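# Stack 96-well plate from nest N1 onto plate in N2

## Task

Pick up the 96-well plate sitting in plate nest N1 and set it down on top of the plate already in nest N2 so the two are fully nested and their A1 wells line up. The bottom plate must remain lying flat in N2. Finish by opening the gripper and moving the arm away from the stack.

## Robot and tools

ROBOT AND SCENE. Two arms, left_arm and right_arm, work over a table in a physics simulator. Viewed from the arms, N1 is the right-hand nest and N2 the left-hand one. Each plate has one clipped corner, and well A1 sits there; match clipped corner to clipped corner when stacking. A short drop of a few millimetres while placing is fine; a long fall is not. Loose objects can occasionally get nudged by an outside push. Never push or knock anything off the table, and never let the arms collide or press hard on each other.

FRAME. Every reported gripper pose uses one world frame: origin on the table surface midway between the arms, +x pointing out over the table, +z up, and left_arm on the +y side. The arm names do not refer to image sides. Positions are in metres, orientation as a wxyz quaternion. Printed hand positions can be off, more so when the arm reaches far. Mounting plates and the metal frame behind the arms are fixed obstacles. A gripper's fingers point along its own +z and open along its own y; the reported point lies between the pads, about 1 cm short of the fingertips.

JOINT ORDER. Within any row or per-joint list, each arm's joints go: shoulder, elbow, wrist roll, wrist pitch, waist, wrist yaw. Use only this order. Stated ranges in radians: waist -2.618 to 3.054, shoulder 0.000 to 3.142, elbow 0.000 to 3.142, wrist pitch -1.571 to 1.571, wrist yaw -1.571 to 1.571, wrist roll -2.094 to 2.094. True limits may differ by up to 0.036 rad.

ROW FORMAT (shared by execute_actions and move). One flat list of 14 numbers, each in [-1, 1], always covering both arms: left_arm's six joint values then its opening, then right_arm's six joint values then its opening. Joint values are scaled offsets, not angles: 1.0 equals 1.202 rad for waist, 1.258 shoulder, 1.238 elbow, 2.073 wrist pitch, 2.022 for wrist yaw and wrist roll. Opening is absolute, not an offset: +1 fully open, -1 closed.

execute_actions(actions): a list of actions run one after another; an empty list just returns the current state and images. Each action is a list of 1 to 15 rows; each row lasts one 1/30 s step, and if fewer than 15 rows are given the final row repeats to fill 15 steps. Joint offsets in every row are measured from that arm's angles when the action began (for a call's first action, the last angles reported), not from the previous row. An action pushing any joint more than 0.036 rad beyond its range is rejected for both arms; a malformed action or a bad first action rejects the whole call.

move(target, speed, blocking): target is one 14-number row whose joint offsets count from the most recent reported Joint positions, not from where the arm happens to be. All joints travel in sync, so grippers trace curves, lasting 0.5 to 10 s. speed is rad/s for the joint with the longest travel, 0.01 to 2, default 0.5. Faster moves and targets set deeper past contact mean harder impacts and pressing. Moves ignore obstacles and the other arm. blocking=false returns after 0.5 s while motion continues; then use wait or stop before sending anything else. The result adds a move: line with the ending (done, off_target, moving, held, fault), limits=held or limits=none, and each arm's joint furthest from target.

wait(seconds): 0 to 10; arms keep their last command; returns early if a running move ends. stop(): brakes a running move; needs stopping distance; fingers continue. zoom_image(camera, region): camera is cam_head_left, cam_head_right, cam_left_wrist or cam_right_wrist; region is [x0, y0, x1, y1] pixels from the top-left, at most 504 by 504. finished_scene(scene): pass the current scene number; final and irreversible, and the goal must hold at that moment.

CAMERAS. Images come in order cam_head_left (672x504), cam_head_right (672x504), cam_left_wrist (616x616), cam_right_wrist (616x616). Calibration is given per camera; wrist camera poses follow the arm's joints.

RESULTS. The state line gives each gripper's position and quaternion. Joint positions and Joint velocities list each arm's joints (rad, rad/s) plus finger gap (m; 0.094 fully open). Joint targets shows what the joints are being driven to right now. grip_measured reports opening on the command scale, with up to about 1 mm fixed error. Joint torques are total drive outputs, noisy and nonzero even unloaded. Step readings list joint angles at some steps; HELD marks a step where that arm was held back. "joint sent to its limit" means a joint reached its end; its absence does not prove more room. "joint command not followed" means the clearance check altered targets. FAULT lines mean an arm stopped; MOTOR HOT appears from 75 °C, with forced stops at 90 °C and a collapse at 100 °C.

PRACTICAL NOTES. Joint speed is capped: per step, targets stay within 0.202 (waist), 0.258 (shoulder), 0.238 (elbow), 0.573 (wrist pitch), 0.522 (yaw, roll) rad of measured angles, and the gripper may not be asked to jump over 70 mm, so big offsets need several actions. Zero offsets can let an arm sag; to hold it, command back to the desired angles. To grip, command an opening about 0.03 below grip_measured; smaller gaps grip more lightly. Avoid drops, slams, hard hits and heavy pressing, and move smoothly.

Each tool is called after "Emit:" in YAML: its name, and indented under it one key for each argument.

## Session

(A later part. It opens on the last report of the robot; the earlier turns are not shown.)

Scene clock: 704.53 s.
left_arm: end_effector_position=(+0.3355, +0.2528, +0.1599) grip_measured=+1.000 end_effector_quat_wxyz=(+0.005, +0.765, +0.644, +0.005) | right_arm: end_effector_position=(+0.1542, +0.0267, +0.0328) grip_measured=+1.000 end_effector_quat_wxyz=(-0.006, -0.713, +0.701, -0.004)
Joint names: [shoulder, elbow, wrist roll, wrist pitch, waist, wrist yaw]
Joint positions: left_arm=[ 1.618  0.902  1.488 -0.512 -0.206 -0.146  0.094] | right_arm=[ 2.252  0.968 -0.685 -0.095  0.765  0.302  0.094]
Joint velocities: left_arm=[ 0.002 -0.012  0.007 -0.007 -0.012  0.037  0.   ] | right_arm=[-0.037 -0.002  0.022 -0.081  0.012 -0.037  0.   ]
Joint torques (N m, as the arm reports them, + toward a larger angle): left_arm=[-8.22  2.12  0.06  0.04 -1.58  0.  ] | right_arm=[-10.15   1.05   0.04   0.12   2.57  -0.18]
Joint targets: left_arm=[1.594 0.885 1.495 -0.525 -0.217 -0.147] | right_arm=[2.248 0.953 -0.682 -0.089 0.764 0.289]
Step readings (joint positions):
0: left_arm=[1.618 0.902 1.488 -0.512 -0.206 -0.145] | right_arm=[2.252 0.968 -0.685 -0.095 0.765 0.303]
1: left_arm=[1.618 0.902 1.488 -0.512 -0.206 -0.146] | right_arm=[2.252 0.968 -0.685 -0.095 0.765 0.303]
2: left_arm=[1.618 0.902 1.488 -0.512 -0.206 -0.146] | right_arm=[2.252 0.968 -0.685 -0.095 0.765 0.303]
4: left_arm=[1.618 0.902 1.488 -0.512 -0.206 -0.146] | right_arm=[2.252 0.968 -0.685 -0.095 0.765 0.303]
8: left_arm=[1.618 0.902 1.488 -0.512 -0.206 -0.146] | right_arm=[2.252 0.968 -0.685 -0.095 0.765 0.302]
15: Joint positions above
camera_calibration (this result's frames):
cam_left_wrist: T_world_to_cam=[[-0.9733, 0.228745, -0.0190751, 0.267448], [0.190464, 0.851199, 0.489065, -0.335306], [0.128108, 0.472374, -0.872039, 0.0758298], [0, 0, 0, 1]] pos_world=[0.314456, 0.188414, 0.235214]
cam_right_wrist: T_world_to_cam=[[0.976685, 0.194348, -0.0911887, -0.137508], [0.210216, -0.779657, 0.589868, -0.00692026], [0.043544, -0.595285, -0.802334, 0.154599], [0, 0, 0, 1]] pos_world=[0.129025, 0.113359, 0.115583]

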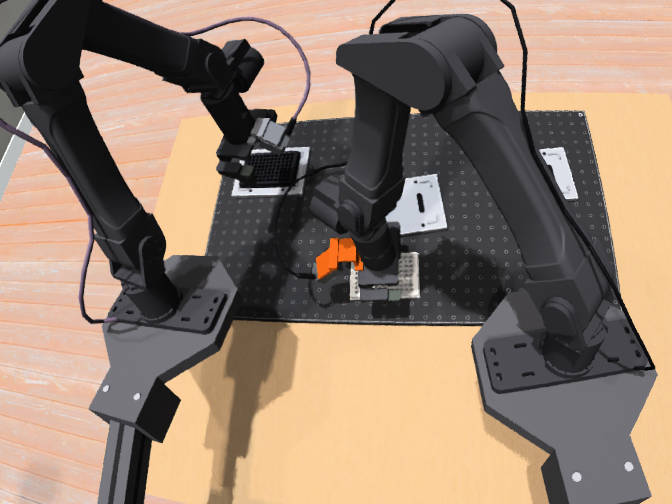

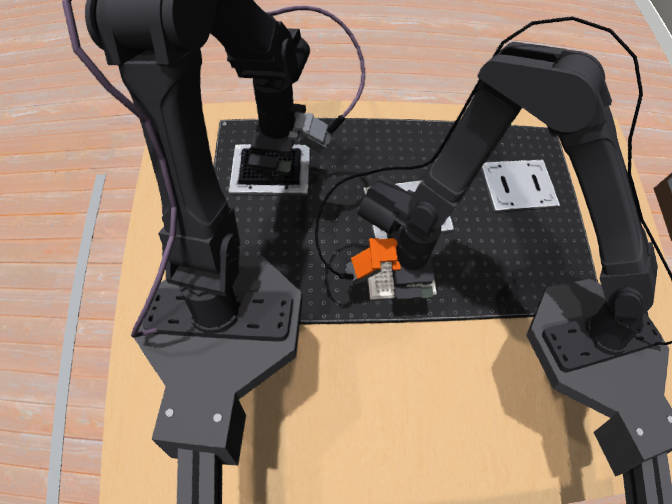

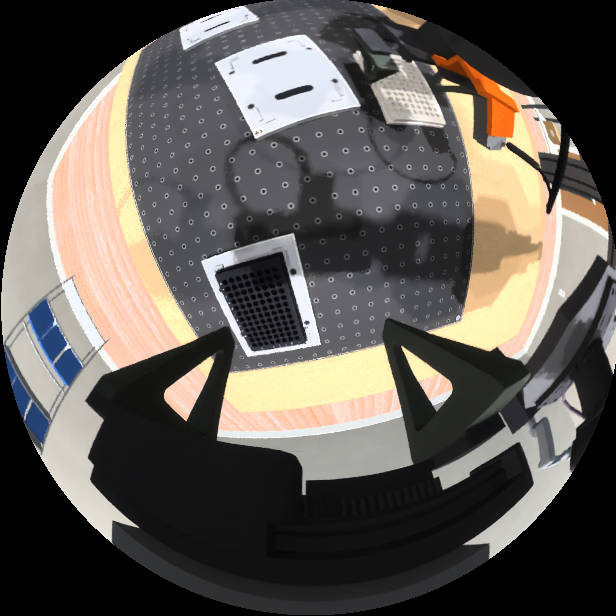

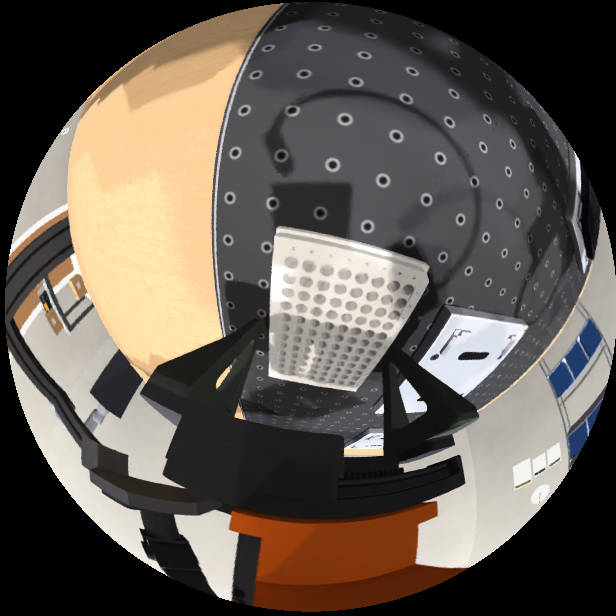

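Emit:
move:
  target: [-0.0191,-0.0145,0.0035,-0.0063,-0.0092,0.0,1,-0.1367,-0.03,0.0015,-0.0666,0.0391,0.003,1]
  speed: 0.2

Emit:
zoom_image:
  camera: "cam_right_wrist"
  region: [180, 180, 480, 440]

Scene clock: 746.07 s.
left_arm: end_effector_position=(+0.3355, +0.2528, +0.1599) grip_measured=+1.000 end_effector_quat_wxyz=(+0.005, +0.765, +0.644, +0.005) | right_arm: end_effector_position=(+0.1594, +0.0312, +0.0753) grip_measured=+1.000 end_effector_quat_wxyz=(+0.002, -0.723, +0.691, -0.002)
Joint names: [shoulder, elbow, wrist roll, wrist pitch, waist, wrist yaw]
Joint positions: left_arm=[ 1.618  0.902  1.488 -0.512 -0.206 -0.146  0.094] | right_arm=[ 2.102  0.95  -0.685 -0.219  0.798  0.306  0.094]
Joint velocities: left_arm=[-0.012  0.002  0.051  0.066 -0.007 -0.037  0.   ] | right_arm=[-0.002 -0.007 -0.022 -0.022  0.002 -0.037  0.   ]
Joint torques (N m, as the arm reports them, + toward a larger angle): left_arm=[-8.22  2.12  0.06  0.04 -1.57  0.01] | right_arm=[-11.5    1.49   0.04  -0.02   3.79   0.  ]
Joint targets: left_arm=[1.594 0.885 1.495 -0.525 -0.217 -0.146] | right_arm=[2.080 0.931 -0.682 -0.233 0.812 0.308]
move: off_target (left_arm, right_arm); limits=none; left_arm: farthest joint: the shoulder, 0.024 radians from its target (0.024 radians at the start); right_arm: farthest joint: the shoulder, 0.022 radians from its target (0.172 radians at the start)
camera_calibration (this result's frames):
cam_left_wrist: T_world_to_cam=[[-0.9733, 0.228745, -0.0190751, 0.267448], [0.190464, 0.851199, 0.489065, -0.335306], [0.128108, 0.472374, -0.872039, 0.0758298], [0, 0, 0, 1]] pos_world=[0.314456, 0.188414, 0.235214]
cam_right_wrist: T_world_to_cam=[[0.971354, 0.223496, -0.0807481, -0.140457], [0.228156, -0.782094, 0.579891, -0.0316673], [0.0664508, -0.581702, -0.810683, 0.187698], [0, 0, 0, 1]] pos_world=[0.131186, 0.115809, 0.159185]

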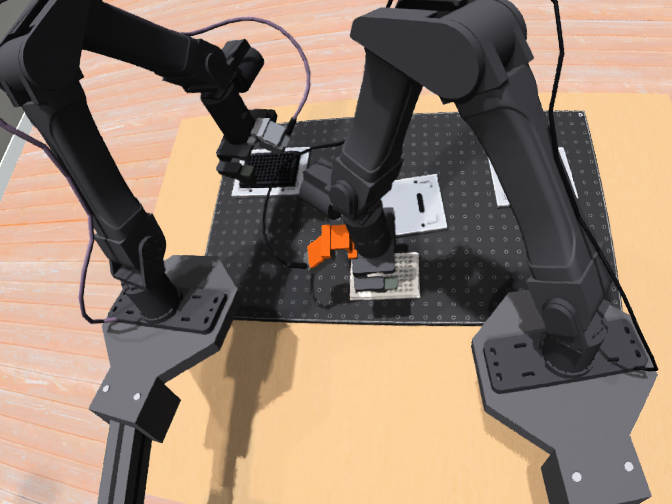

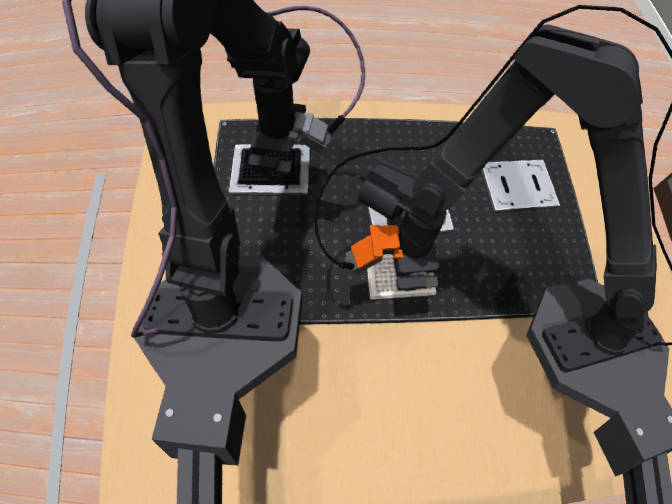

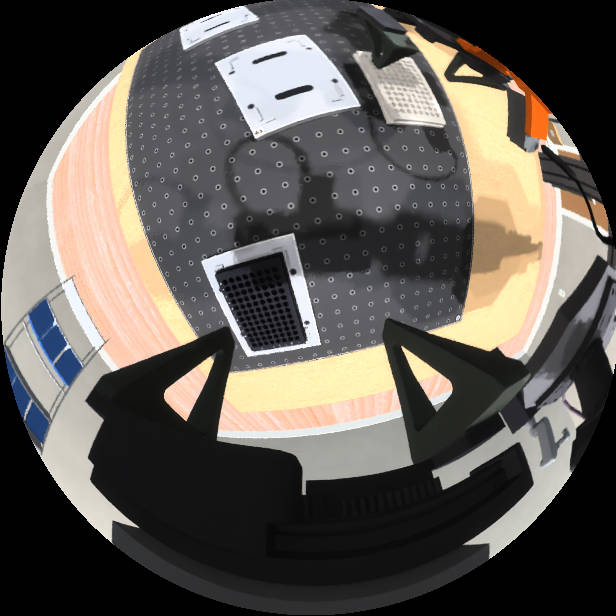

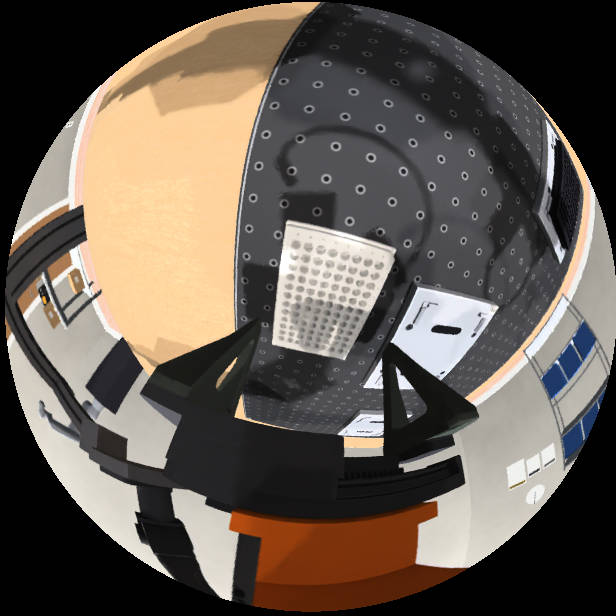

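Region (180, 180, 480, 440) of cam_right_wrist's 616x616 image, scaled by 1.680, with more detail than that image has; it fills the top 437 rows of this view, and the rest is white.

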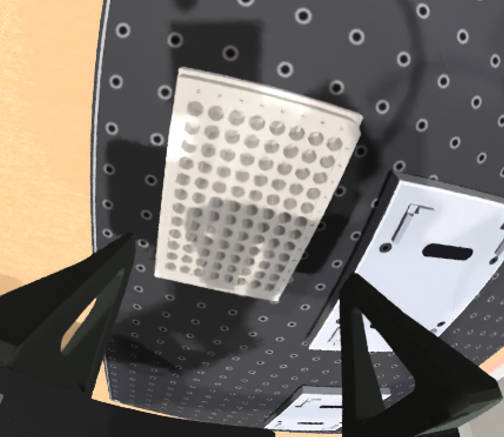

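Emit:
move:
  target: [-0.0191,-0.0145,-0.533,-0.0063,-0.203,-0.027,1,-0.6375,-0.04,0.0,-0.184,-0.9967,-0.151,1]
  speed: 0.7

Scene clock: 755.67 s.
left_arm: end_effector_position=(+0.3157, +0.1867, +0.1717) grip_measured=+1.000 end_effector_quat_wxyz=(+0.023, +0.430, +0.902, -0.010) | right_arm: end_effector_position=(+0.3115, -0.3128, +0.2412) grip_measured=+1.000 end_effector_quat_wxyz=(+0.086, -0.232, +0.965, -0.084)
Joint names: [shoulder, elbow, wrist roll, wrist pitch, waist, wrist yaw]
Joint positions: left_arm=[ 1.618  0.902  0.418 -0.518 -0.439 -0.196  0.094] | right_arm=[ 1.318  0.917 -0.685 -0.589 -0.395  0.013  0.094]
Joint velocities: left_arm=[-0.007  0.007 -0.007 -0.037 -0.007 -0.022  0.   ] | right_arm=[-0.007  0.007  0.051  0.007  0.007 -0.037  0.   ]
Joint torques (N m, as the arm reports them, + toward a larger angle): left_arm=[-8.03  2.26 -0.08  0.15 -2.01 -0.01] | right_arm=[-8.82  4.56  0.01  0.35 -0.75 -0.12]
Joint targets: left_arm=[1.594 0.885 0.410 -0.525 -0.451 -0.200] | right_arm=[1.300 0.901 -0.685 -0.601 -0.400 0.000]
move: off_target (left_arm); limits=none; left_arm: farthest joint: the shoulder, 0.024 radians from its target (0.024 radians at the start); right_arm: farthest joint: the shoulder, 0.018 radians from its target (0.802 radians at the start)
camera_calibration (this result's frames):
cam_left_wrist: T_world_to_cam=[[-0.812367, -0.583064, -0.0097535, 0.36265], [-0.526318, 0.725897, 0.44279, -0.0234224], [-0.251095, 0.364842, -0.896572, 0.263837], [0, 0, 0, 1]] pos_world=[0.348526, 0.132192, 0.250457]
cam_right_wrist: T_world_to_cam=[[0.599353, -0.788758, 0.136513, -0.451066], [-0.728411, -0.46668, 0.501624, -0.0160511], [-0.331952, -0.400088, -0.854247, 0.303357], [0, 0, 0, 1]] pos_world=[0.359356, -0.241903, 0.32877]

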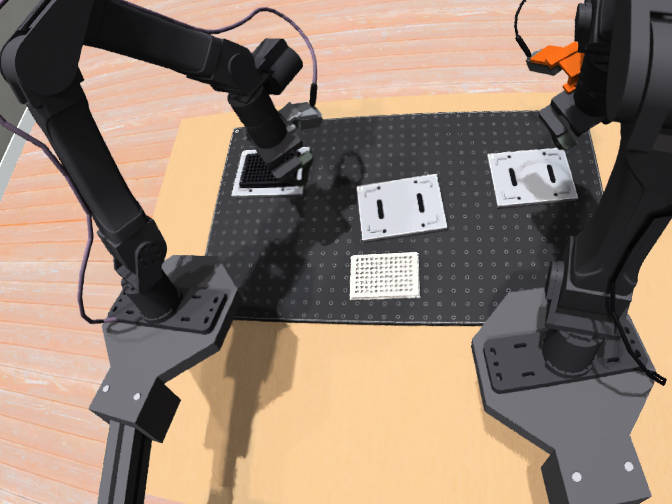

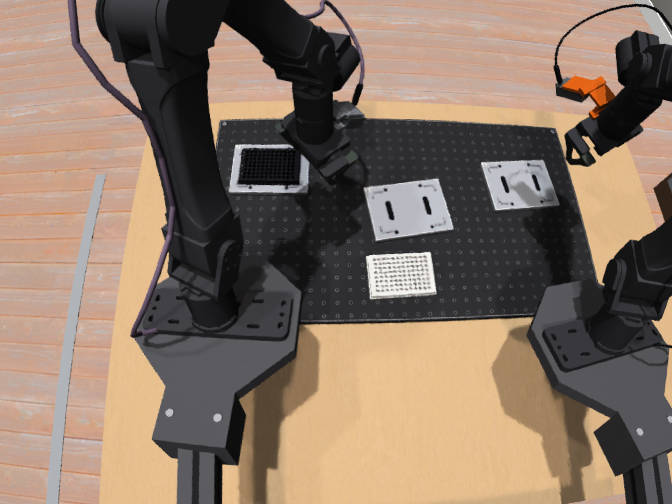

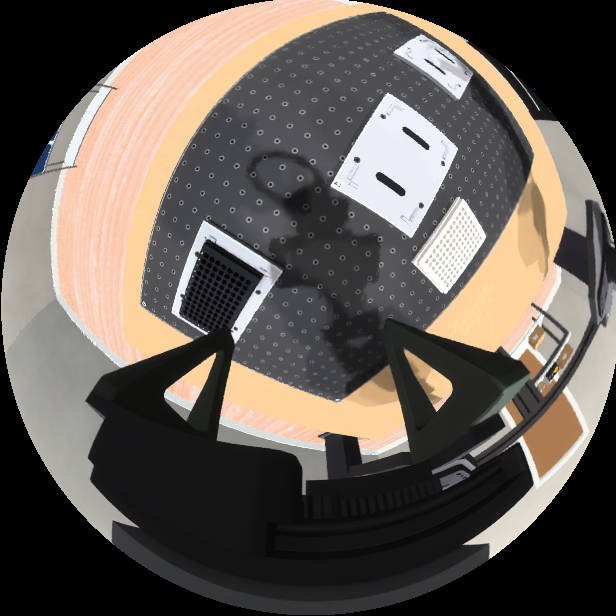

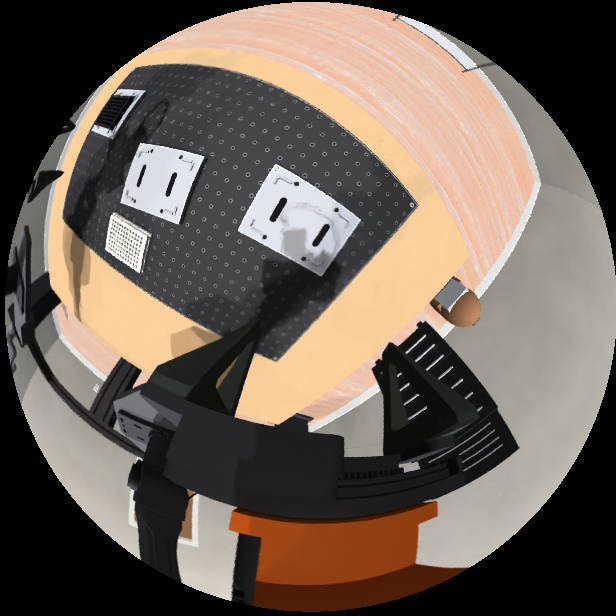

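Emit:
zoom_image:
  camera: "cam_head_left"
  region: [320, 150, 480, 320]

Region (320, 150, 480, 320) of cam_head_left's 672x504 image, scaled by 2.965, with more detail than that image has; it fills the left 474 columns of this view, and the rest is white.

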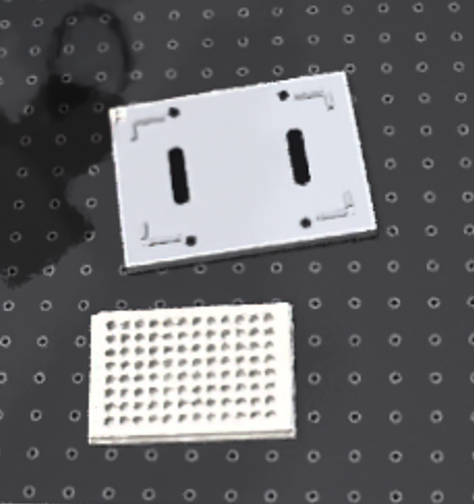

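Emit:
move:
  target: [0.407,0.0775,-0.0074,0.1042,-0.548,-0.0762,1,-0.0143,-0.0129,0,-0.0058,-0.0042,-0.0064,1]
  speed: 0.5

Scene clock: 764.93 s.
left_arm: end_effector_position=(+0.1562, +0.0323, +0.0995) grip_measured=+1.000 end_effector_quat_wxyz=(-0.000, +0.703, +0.712, -0.000) | right_arm: end_effector_position=(+0.3114, -0.3127, +0.2412) grip_measured=+1.000 end_effector_quat_wxyz=(+0.086, -0.232, +0.965, -0.083)
Joint names: [shoulder, elbow, wrist roll, wrist pitch, waist, wrist yaw]
Joint positions: left_arm=[ 2.128  0.968  0.41  -0.312 -1.091 -0.345  0.094] | right_arm=[ 1.318  0.917 -0.685 -0.589 -0.395  0.013  0.094]
Joint velocities: left_arm=[-0.012 -0.007  0.007 -0.037 -0.002  0.007  0.   ] | right_arm=[ 0.017 -0.022 -0.007 -0.022 -0.002  0.037  0.   ]
Joint torques (N m, as the arm reports them, + toward a larger angle): left_arm=[-7.13  4.35 -0.06  0.21 -2.93 -0.04] | right_arm=[-8.81  4.57  0.01  0.36 -0.73 -0.13]
Joint targets: left_arm=[2.130 0.999 0.403 -0.302 -1.097 -0.350] | right_arm=[1.300 0.901 -0.685 -0.601 -0.400 -0.000]
move: off_target (left_arm); limits=none; left_arm: farthest joint: the elbow, 0.030 radians from its target (0.095 radians at the start); right_arm: farthest joint: the shoulder, 0.018 radians from its target (0.018 radians at the start)
camera_calibration (this result's frames):
cam_left_wrist: T_world_to_cam=[[-0.998936, 0.045843, -0.00495662, 0.150774], [0.0376104, 0.872264, 0.487587, -0.0605955], [0.0266759, 0.486882, -0.873061, 0.165732], [0, 0, 0, 1]] pos_world=[0.148472, -0.0347487, 0.174987]
cam_right_wrist: T_world_to_cam=[[0.599443, -0.788782, 0.135983, -0.450858], [-0.728234, -0.466949, 0.501631, -0.0161942], [-0.33218, -0.399727, -0.854327, 0.303546], [0, 0, 0, 1]] pos_world=[0.359302, -0.241855, 0.328761]

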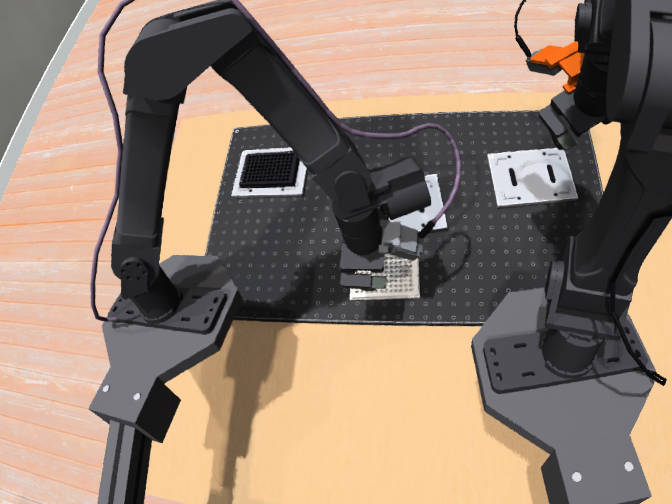

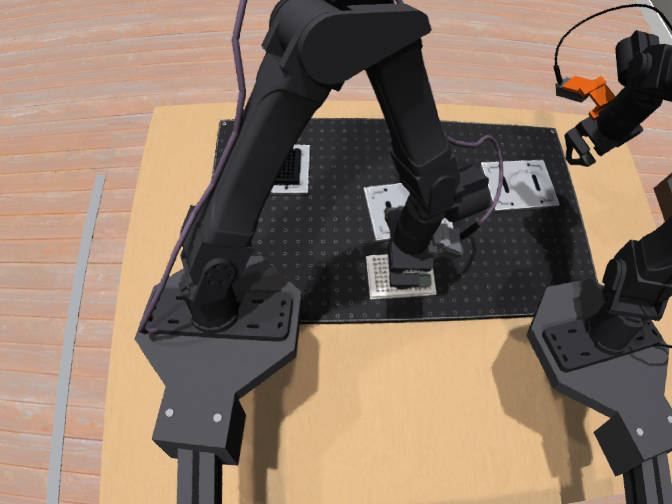

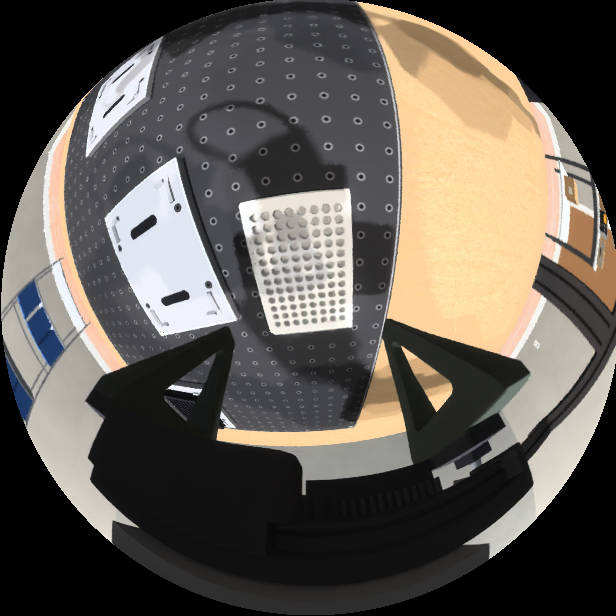

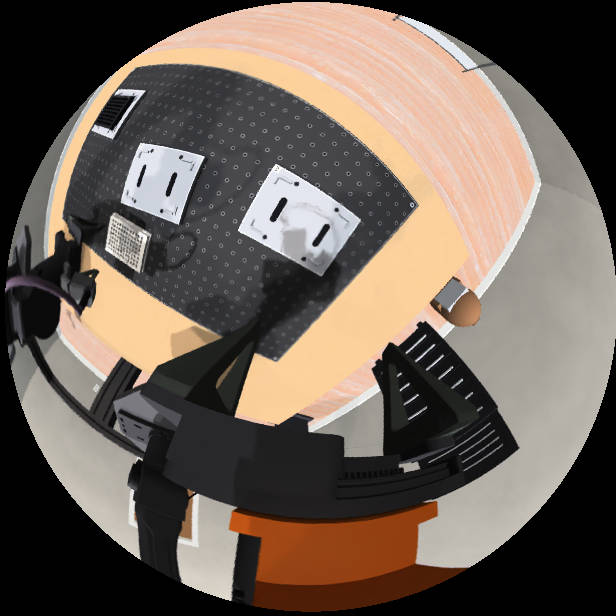

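Emit:
zoom_image:
  camera: "cam_left_wrist"
  region: [210, 170, 410, 370]

Region (210, 170, 410, 370) of cam_left_wrist's 616x616 image, scaled by 2.520, with more detail than that image has.

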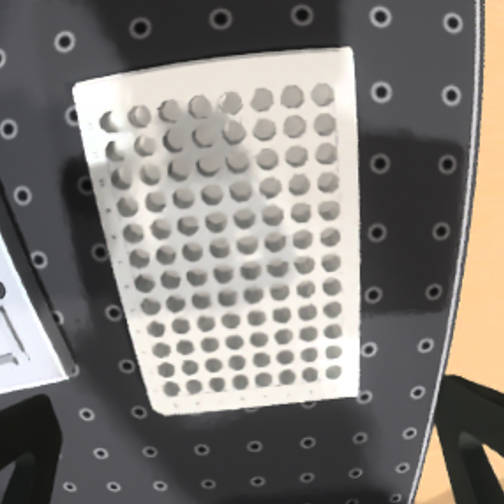

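Emit:
move:
  target: [0.1296,0.1139,-0.0227,0.0318,0.0225,0.004,1,-0.0143,-0.0129,0,-0.0058,-0.0042,-0.0064,1]
  speed: 0.2

Emit:
zoom_image:
  camera: "cam_left_wrist"
  region: [200, 150, 420, 370]

Scene clock: 833.27 s.
left_arm: end_effector_position=(+0.1631, +0.0118, +0.0649) grip_measured=+1.000 end_effector_quat_wxyz=(+0.001, +0.679, +0.734, +0.001) | right_arm: end_effector_position=(+0.3113, -0.3126, +0.2411) grip_measured=+1.000 end_effector_quat_wxyz=(+0.086, -0.232, +0.965, -0.083)
Joint names: [shoulder, elbow, wrist roll, wrist pitch, waist, wrist yaw]
Joint positions: left_arm=[ 2.285  1.079  0.372 -0.257 -1.064 -0.345  0.094] | right_arm=[ 1.318  0.917 -0.685 -0.59  -0.395  0.012  0.094]
Joint velocities: left_arm=[ 0.007 -0.007 -0.007  0.022  0.007  0.022  0.   ] | right_arm=[ 0.002 -0.007  0.007 -0.022  0.002 -0.022  0.   ]
Joint torques (N m, as the arm reports them, + toward a larger angle): left_arm=[-7.56  4.03 -0.04  0.21 -2.82  0.09] | right_arm=[-8.78  4.58  0.01  0.36 -0.78 -0.13]
Joint targets: left_arm=[2.291 1.109 0.364 -0.246 -1.064 -0.337] | right_arm=[1.300 0.901 -0.685 -0.601 -0.400 -0.000]
move: off_target (left_arm); limits=none; left_arm: farthest joint: the elbow, 0.030 radians from its target (0.141 radians at the start); right_arm: farthest joint: the shoulder, 0.018 radians from its target (0.018 radians at the start)
camera_calibration (this result's frames):
cam_left_wrist: T_world_to_cam=[[-0.999755, -0.0206303, -0.00795968, 0.1595], [-0.0218896, 0.872339, 0.488411, -0.0164311], [-0.00313255, 0.488466, -0.872577, 0.150071], [0, 0, 0, 1]] pos_world=[0.159572, -0.0556804, 0.140243]
cam_right_wrist: T_world_to_cam=[[0.599531, -0.788806, 0.135453, -0.450649], [-0.728057, -0.467218, 0.501638, -0.0163373], [-0.332408, -0.399365, -0.854407, 0.303736], [0, 0, 0, 1]] pos_world=[0.359248, -0.241806, 0.328752]

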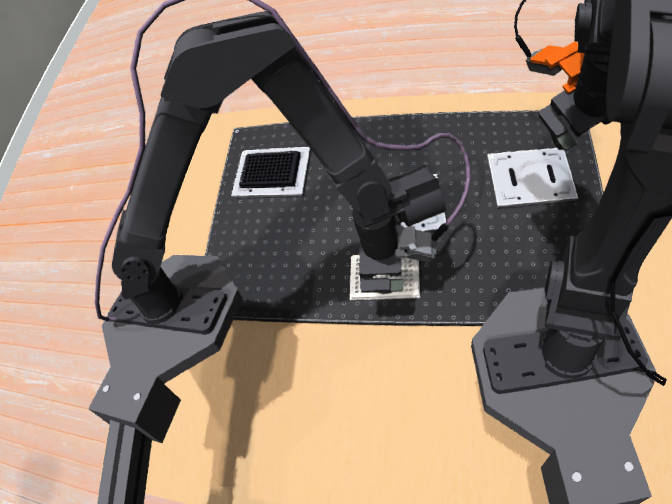

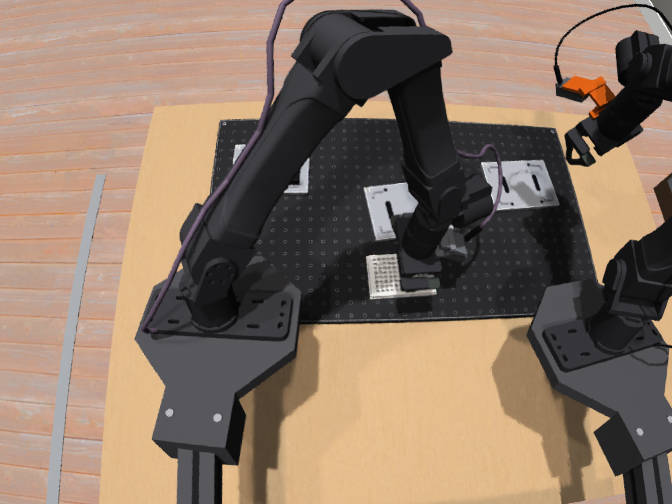

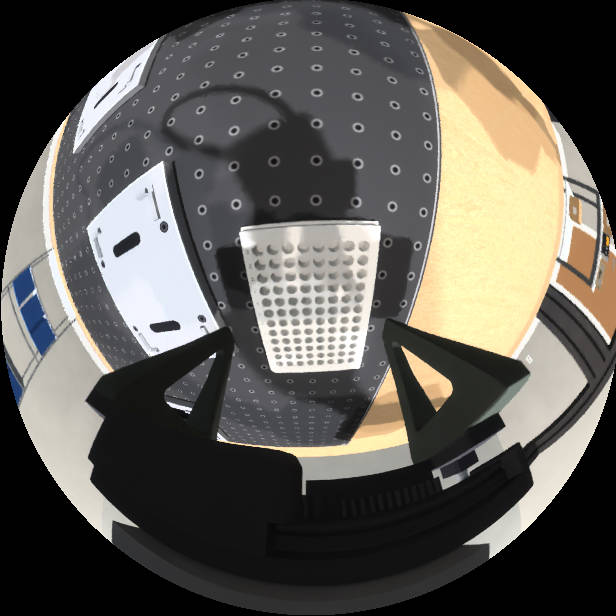

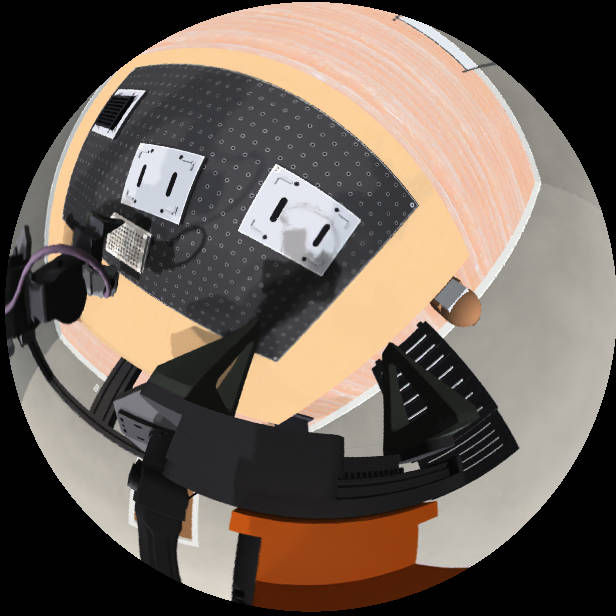

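Region (200, 150, 420, 370) of cam_left_wrist's 616x616 image, scaled by 2.291, with more detail than that image has.

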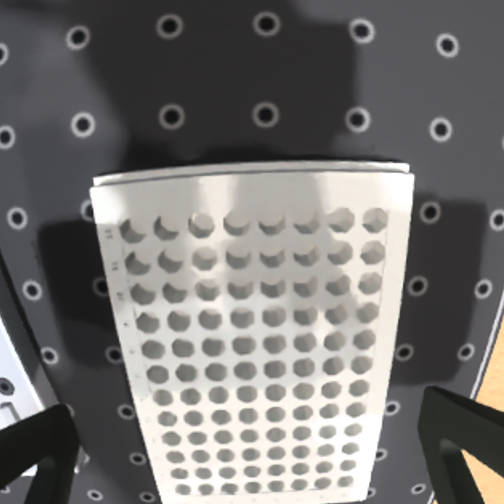

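Emit:
zoom_image:
  camera: "cam_left_wrist"
  region: [215, 215, 405, 405]

Region (215, 215, 405, 405) of cam_left_wrist's 616x616 image, scaled by 2.653, with more detail than that image has.

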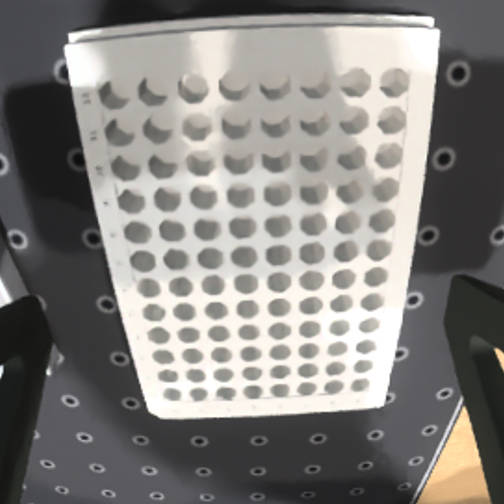

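Emit:
move:
  target: [0.0501,0.0283,-0.004,0.0318,0.0042,0.004,1,-0.0143,-0.0129,0,-0.0058,-0.0042,-0.0064,1]
  speed: 0.1

Emit:
zoom_image:
  camera: "cam_left_wrist"
  region: [200, 215, 420, 415]

Scene clock: 881.63 s.
left_arm: end_effector_position=(+0.1578, +0.0131, +0.0477) grip_measured=+1.000 end_effector_quat_wxyz=(-0.001, +0.677, +0.736, +0.002) | right_arm: end_effector_position=(+0.3113, -0.3125, +0.2411) grip_measured=+1.000 end_effector_quat_wxyz=(+0.085, -0.232, +0.965, -0.083)
Joint names: [shoulder, elbow, wrist roll, wrist pitch, waist, wrist yaw]
Joint positions: left_arm=[ 2.342  1.079  0.37  -0.202 -1.059 -0.345  0.094] | right_arm=[ 1.318  0.917 -0.685 -0.59  -0.395  0.012  0.094]
Joint velocities: left_arm=[ 0.002  0.002 -0.022 -0.037  0.017 -0.022  0.   ] | right_arm=[ 0.007  0.012 -0.007  0.022 -0.007  0.022  0.   ]
Joint torques (N m, as the arm reports them, + toward a larger angle): left_arm=[-7.56  4.16 -0.06  0.19 -2.81  0.08] | right_arm=[-8.8   4.57  0.01  0.36 -0.74 -0.13]
Joint targets: left_arm=[2.348 1.115 0.363 -0.191 -1.059 -0.337] | right_arm=[1.300 0.901 -0.685 -0.602 -0.400 -0.001]
move: off_target (left_arm); limits=none; left_arm: farthest joint: the elbow, 0.035 radians from its target (0.035 radians at the start); right_arm: farthest joint: the shoulder, 0.018 radians from its target (0.018 radians at the start)
camera_calibration (this result's frames):
cam_left_wrist: T_world_to_cam=[[-0.999635, -0.0260133, -0.00731256, 0.154107], [-0.0262531, 0.870893, 0.490772, -0.00866292], [-0.00639812, 0.490784, -0.871258, 0.134863], [0, 0, 0, 1]] pos_world=[0.154686, -0.0546354, 0.122879]
cam_right_wrist: T_world_to_cam=[[0.59962, -0.788829, 0.134924, -0.45044], [-0.72788, -0.467487, 0.501644, -0.0164802], [-0.332636, -0.399004, -0.854487, 0.303926], [0, 0, 0, 1]] pos_world=[0.359194, -0.241757, 0.328743]

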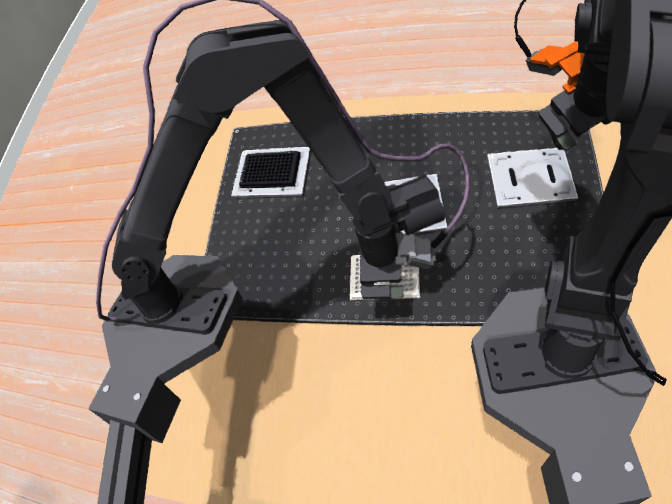

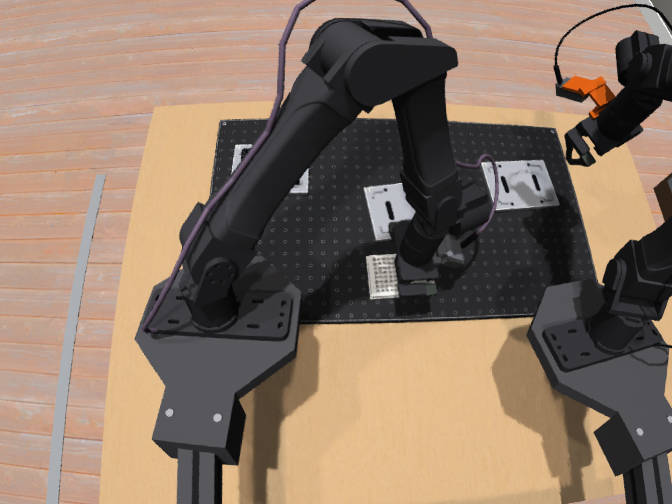

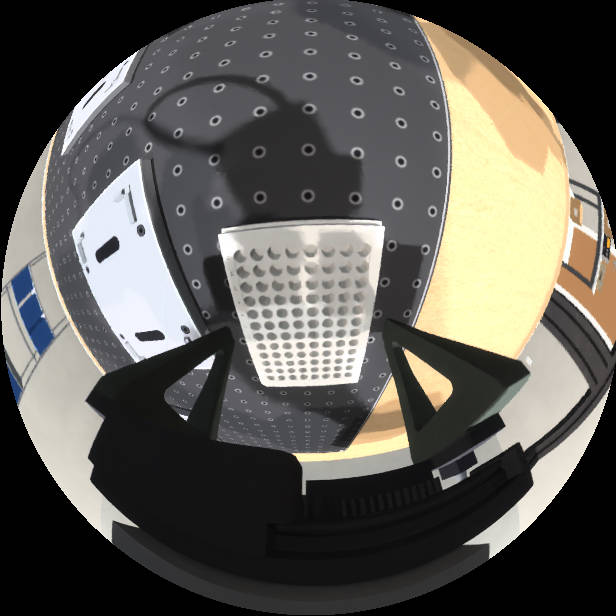

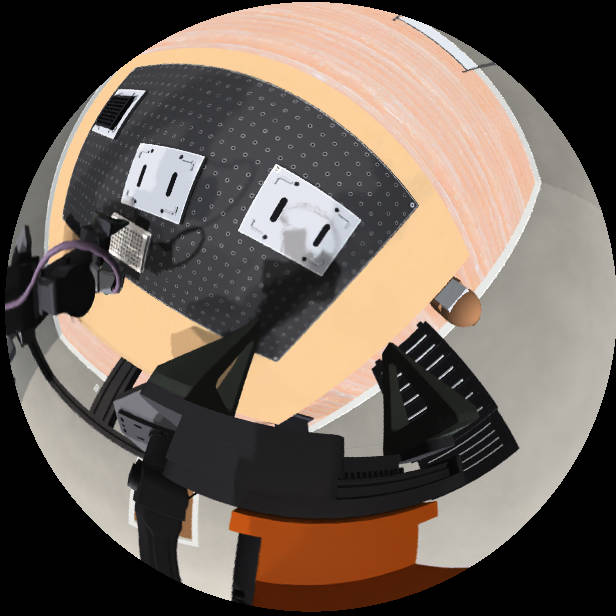

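Region (200, 215, 420, 415) of cam_left_wrist's 616x616 image, scaled by 2.291, with more detail than that image has; it fills the top 458 rows of this view, and the rest is white.

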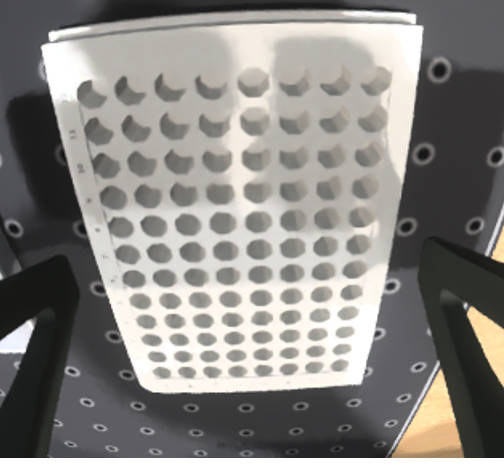

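Emit:
move:
  target: [0.0207,0.0396,-0.0035,0.015,0.005,0.005,1,-0.0143,-0.0129,0,-0.0058,-0.0042,-0.0064,1]
  speed: 0.06

Scene clock: 890.13 s.
left_arm: end_effector_position=(+0.1627, +0.0052, +0.0437) grip_measured=+1.000 end_effector_quat_wxyz=(+0.009, +0.671, +0.741, -0.001) | right_arm: end_effector_position=(+0.3113, -0.3125, +0.2411) grip_measured=+1.000 end_effector_quat_wxyz=(+0.085, -0.232, +0.965, -0.083)
Joint names: [shoulder, elbow, wrist roll, wrist pitch, waist, wrist yaw]
Joint positions: left_arm=[ 2.361  1.101  0.37  -0.18  -1.053 -0.345  0.094] | right_arm=[ 1.318  0.917 -0.685 -0.59  -0.395  0.012  0.094]
Joint velocities: left_arm=[-0.017  0.002 -0.022 -0.037  0.002  0.081  0.   ] | right_arm=[ 0.007  0.007  0.007 -0.007 -0.002 -0.066  0.   ]
Joint torques (N m, as the arm reports them, + toward a larger angle): left_arm=[-7.66  3.75 -0.05  0.27 -2.88  0.1 ] | right_arm=[-8.82  4.56  0.01  0.37 -0.75 -0.13]
Joint targets: left_arm=[2.368 1.128 0.363 -0.171 -1.053 -0.335] | right_arm=[1.300 0.901 -0.685 -0.602 -0.400 -0.001]
move: off_target (left_arm); limits=none; left_arm: farthest joint: the elbow, 0.027 radians from its target (0.049 radians at the start); right_arm: farthest joint: the shoulder, 0.018 radians from its target (0.018 radians at the start)
camera_calibration (this result's frames):
cam_left_wrist: T_world_to_cam=[[-0.999057, -0.0401162, -0.0165889, 0.159207], [-0.0431835, 0.87934, 0.474232, 0.00369642], [-0.00443712, 0.474501, -0.880244, 0.135449], [0, 0, 0, 1]] pos_world=[0.159818, -0.0611343, 0.120116]
cam_right_wrist: T_world_to_cam=[[0.59962, -0.788829, 0.134924, -0.45044], [-0.72788, -0.467487, 0.501644, -0.0164802], [-0.332636, -0.399004, -0.854487, 0.303926], [0, 0, 0, 1]] pos_world=[0.359194, -0.241757, 0.328743]

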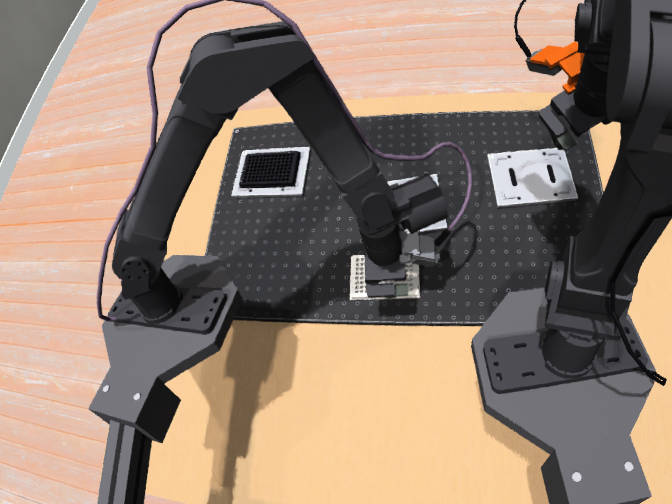

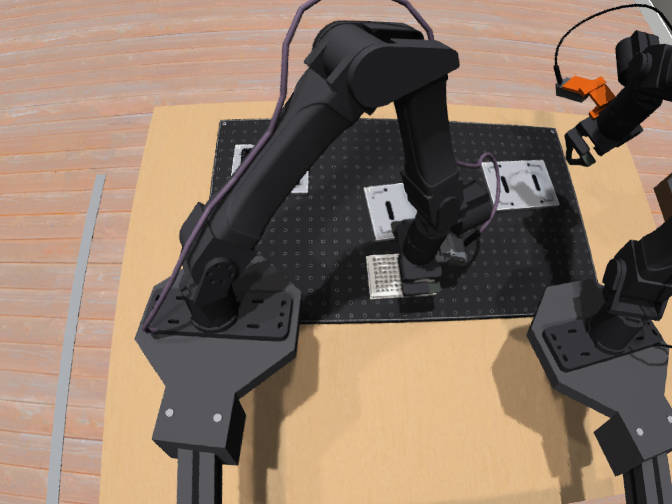

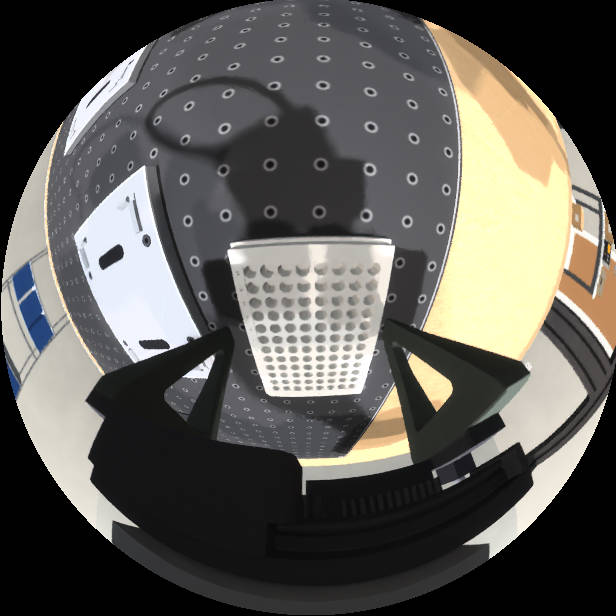

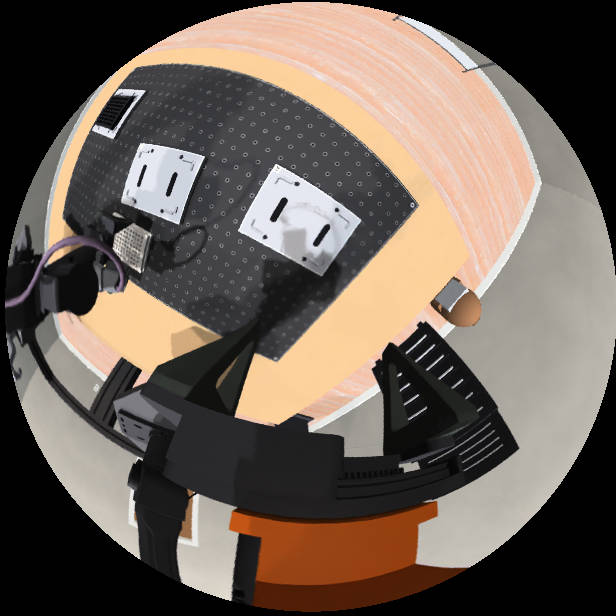

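Emit:
move:
  target: [0.006,-0.021,-0.0035,0.0043,-0.0058,0.005,1,-0.0143,-0.0129,0,-0.0058,-0.0042,-0.0064,1]
  speed: 0.05

Scene clock: 915.60 s.
left_arm: end_effector_position=(+0.1627, +0.0052, +0.0437) grip_measured=+1.000 end_effector_quat_wxyz=(+0.009, +0.671, +0.741, -0.001) | right_arm: end_effector_position=(+0.3112, -0.3124, +0.2411) grip_measured=+1.000 end_effector_quat_wxyz=(+0.085, -0.232, +0.965, -0.083)
Joint names: [shoulder, elbow, wrist roll, wrist pitch, waist, wrist yaw]
Joint positions: left_arm=[ 2.361  1.101  0.37  -0.18  -1.053 -0.345  0.094] | right_arm=[ 1.318  0.917 -0.685 -0.59  -0.395  0.011  0.094]
Joint velocities: left_arm=[ 0.007 -0.012 -0.007 -0.037  0.002  0.066  0.   ] | right_arm=[-0.007  0.012  0.037  0.081 -0.017 -0.007  0.   ]
Joint torques (N m, as the arm reports them, + toward a larger angle): left_arm=[-7.61  0.21 -0.06  0.25 -3.34  0.1 ] | right_arm=[-8.79  4.56  0.01  0.37 -0.73 -0.13]
Joint targets: left_arm=[2.368 1.075 0.363 -0.171 -1.060 -0.335] | right_arm=[1.300 0.901 -0.685 -0.602 -0.400 -0.001]
move: off_target (left_arm); limits=none; left_arm: farthest joint: the elbow, 0.026 radians from its target (0.026 radians at the start); right_arm: farthest joint: the shoulder, 0.018 radians from its target (0.018 radians at the start)
camera_calibration (this result's frames):
cam_left_wrist: T_world_to_cam=[[-0.999057, -0.0401162, -0.0165889, 0.159207], [-0.0431835, 0.87934, 0.474232, 0.00369642], [-0.00443712, 0.474501, -0.880244, 0.135449], [0, 0, 0, 1]] pos_world=[0.159818, -0.0611343, 0.120116]
cam_right_wrist: T_world_to_cam=[[0.599708, -0.788852, 0.134394, -0.450231], [-0.727702, -0.467756, 0.50165, -0.016623], [-0.332865, -0.398643, -0.854567, 0.304115], [0, 0, 0, 1]] pos_world=[0.35914, -0.241708, 0.328734]

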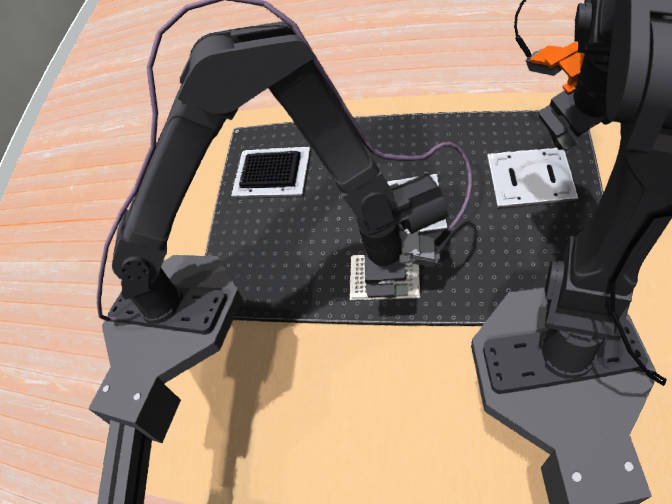

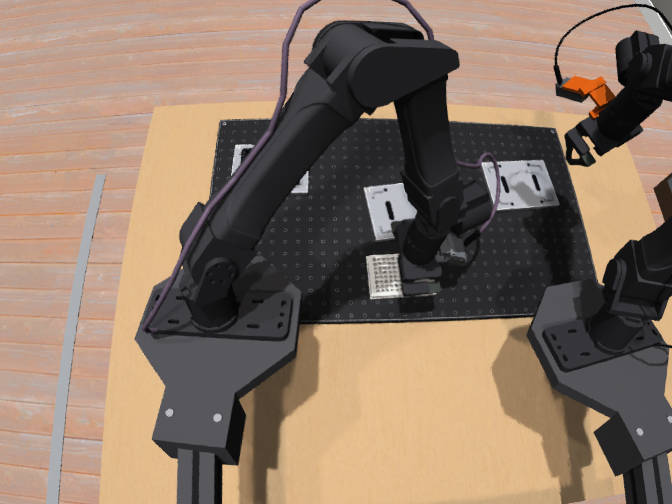

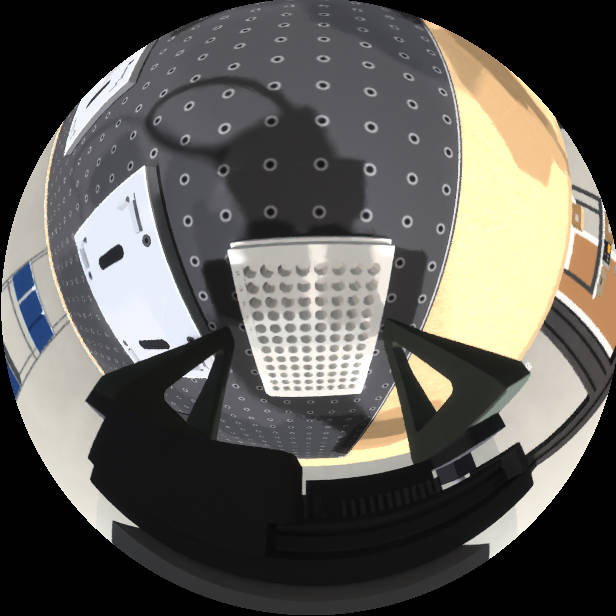

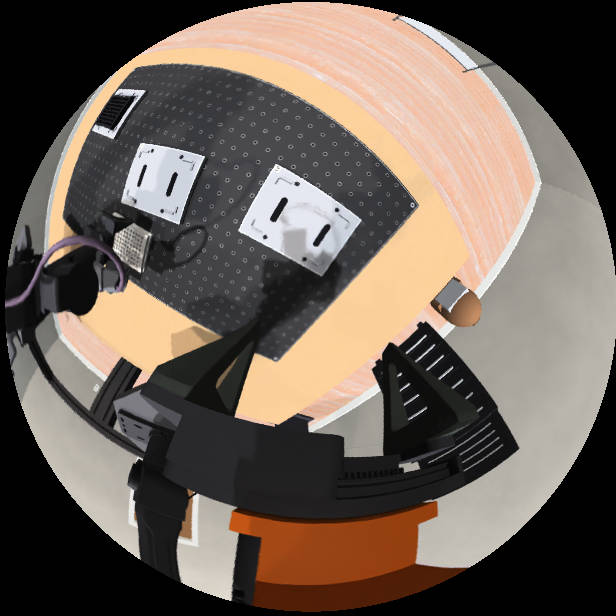

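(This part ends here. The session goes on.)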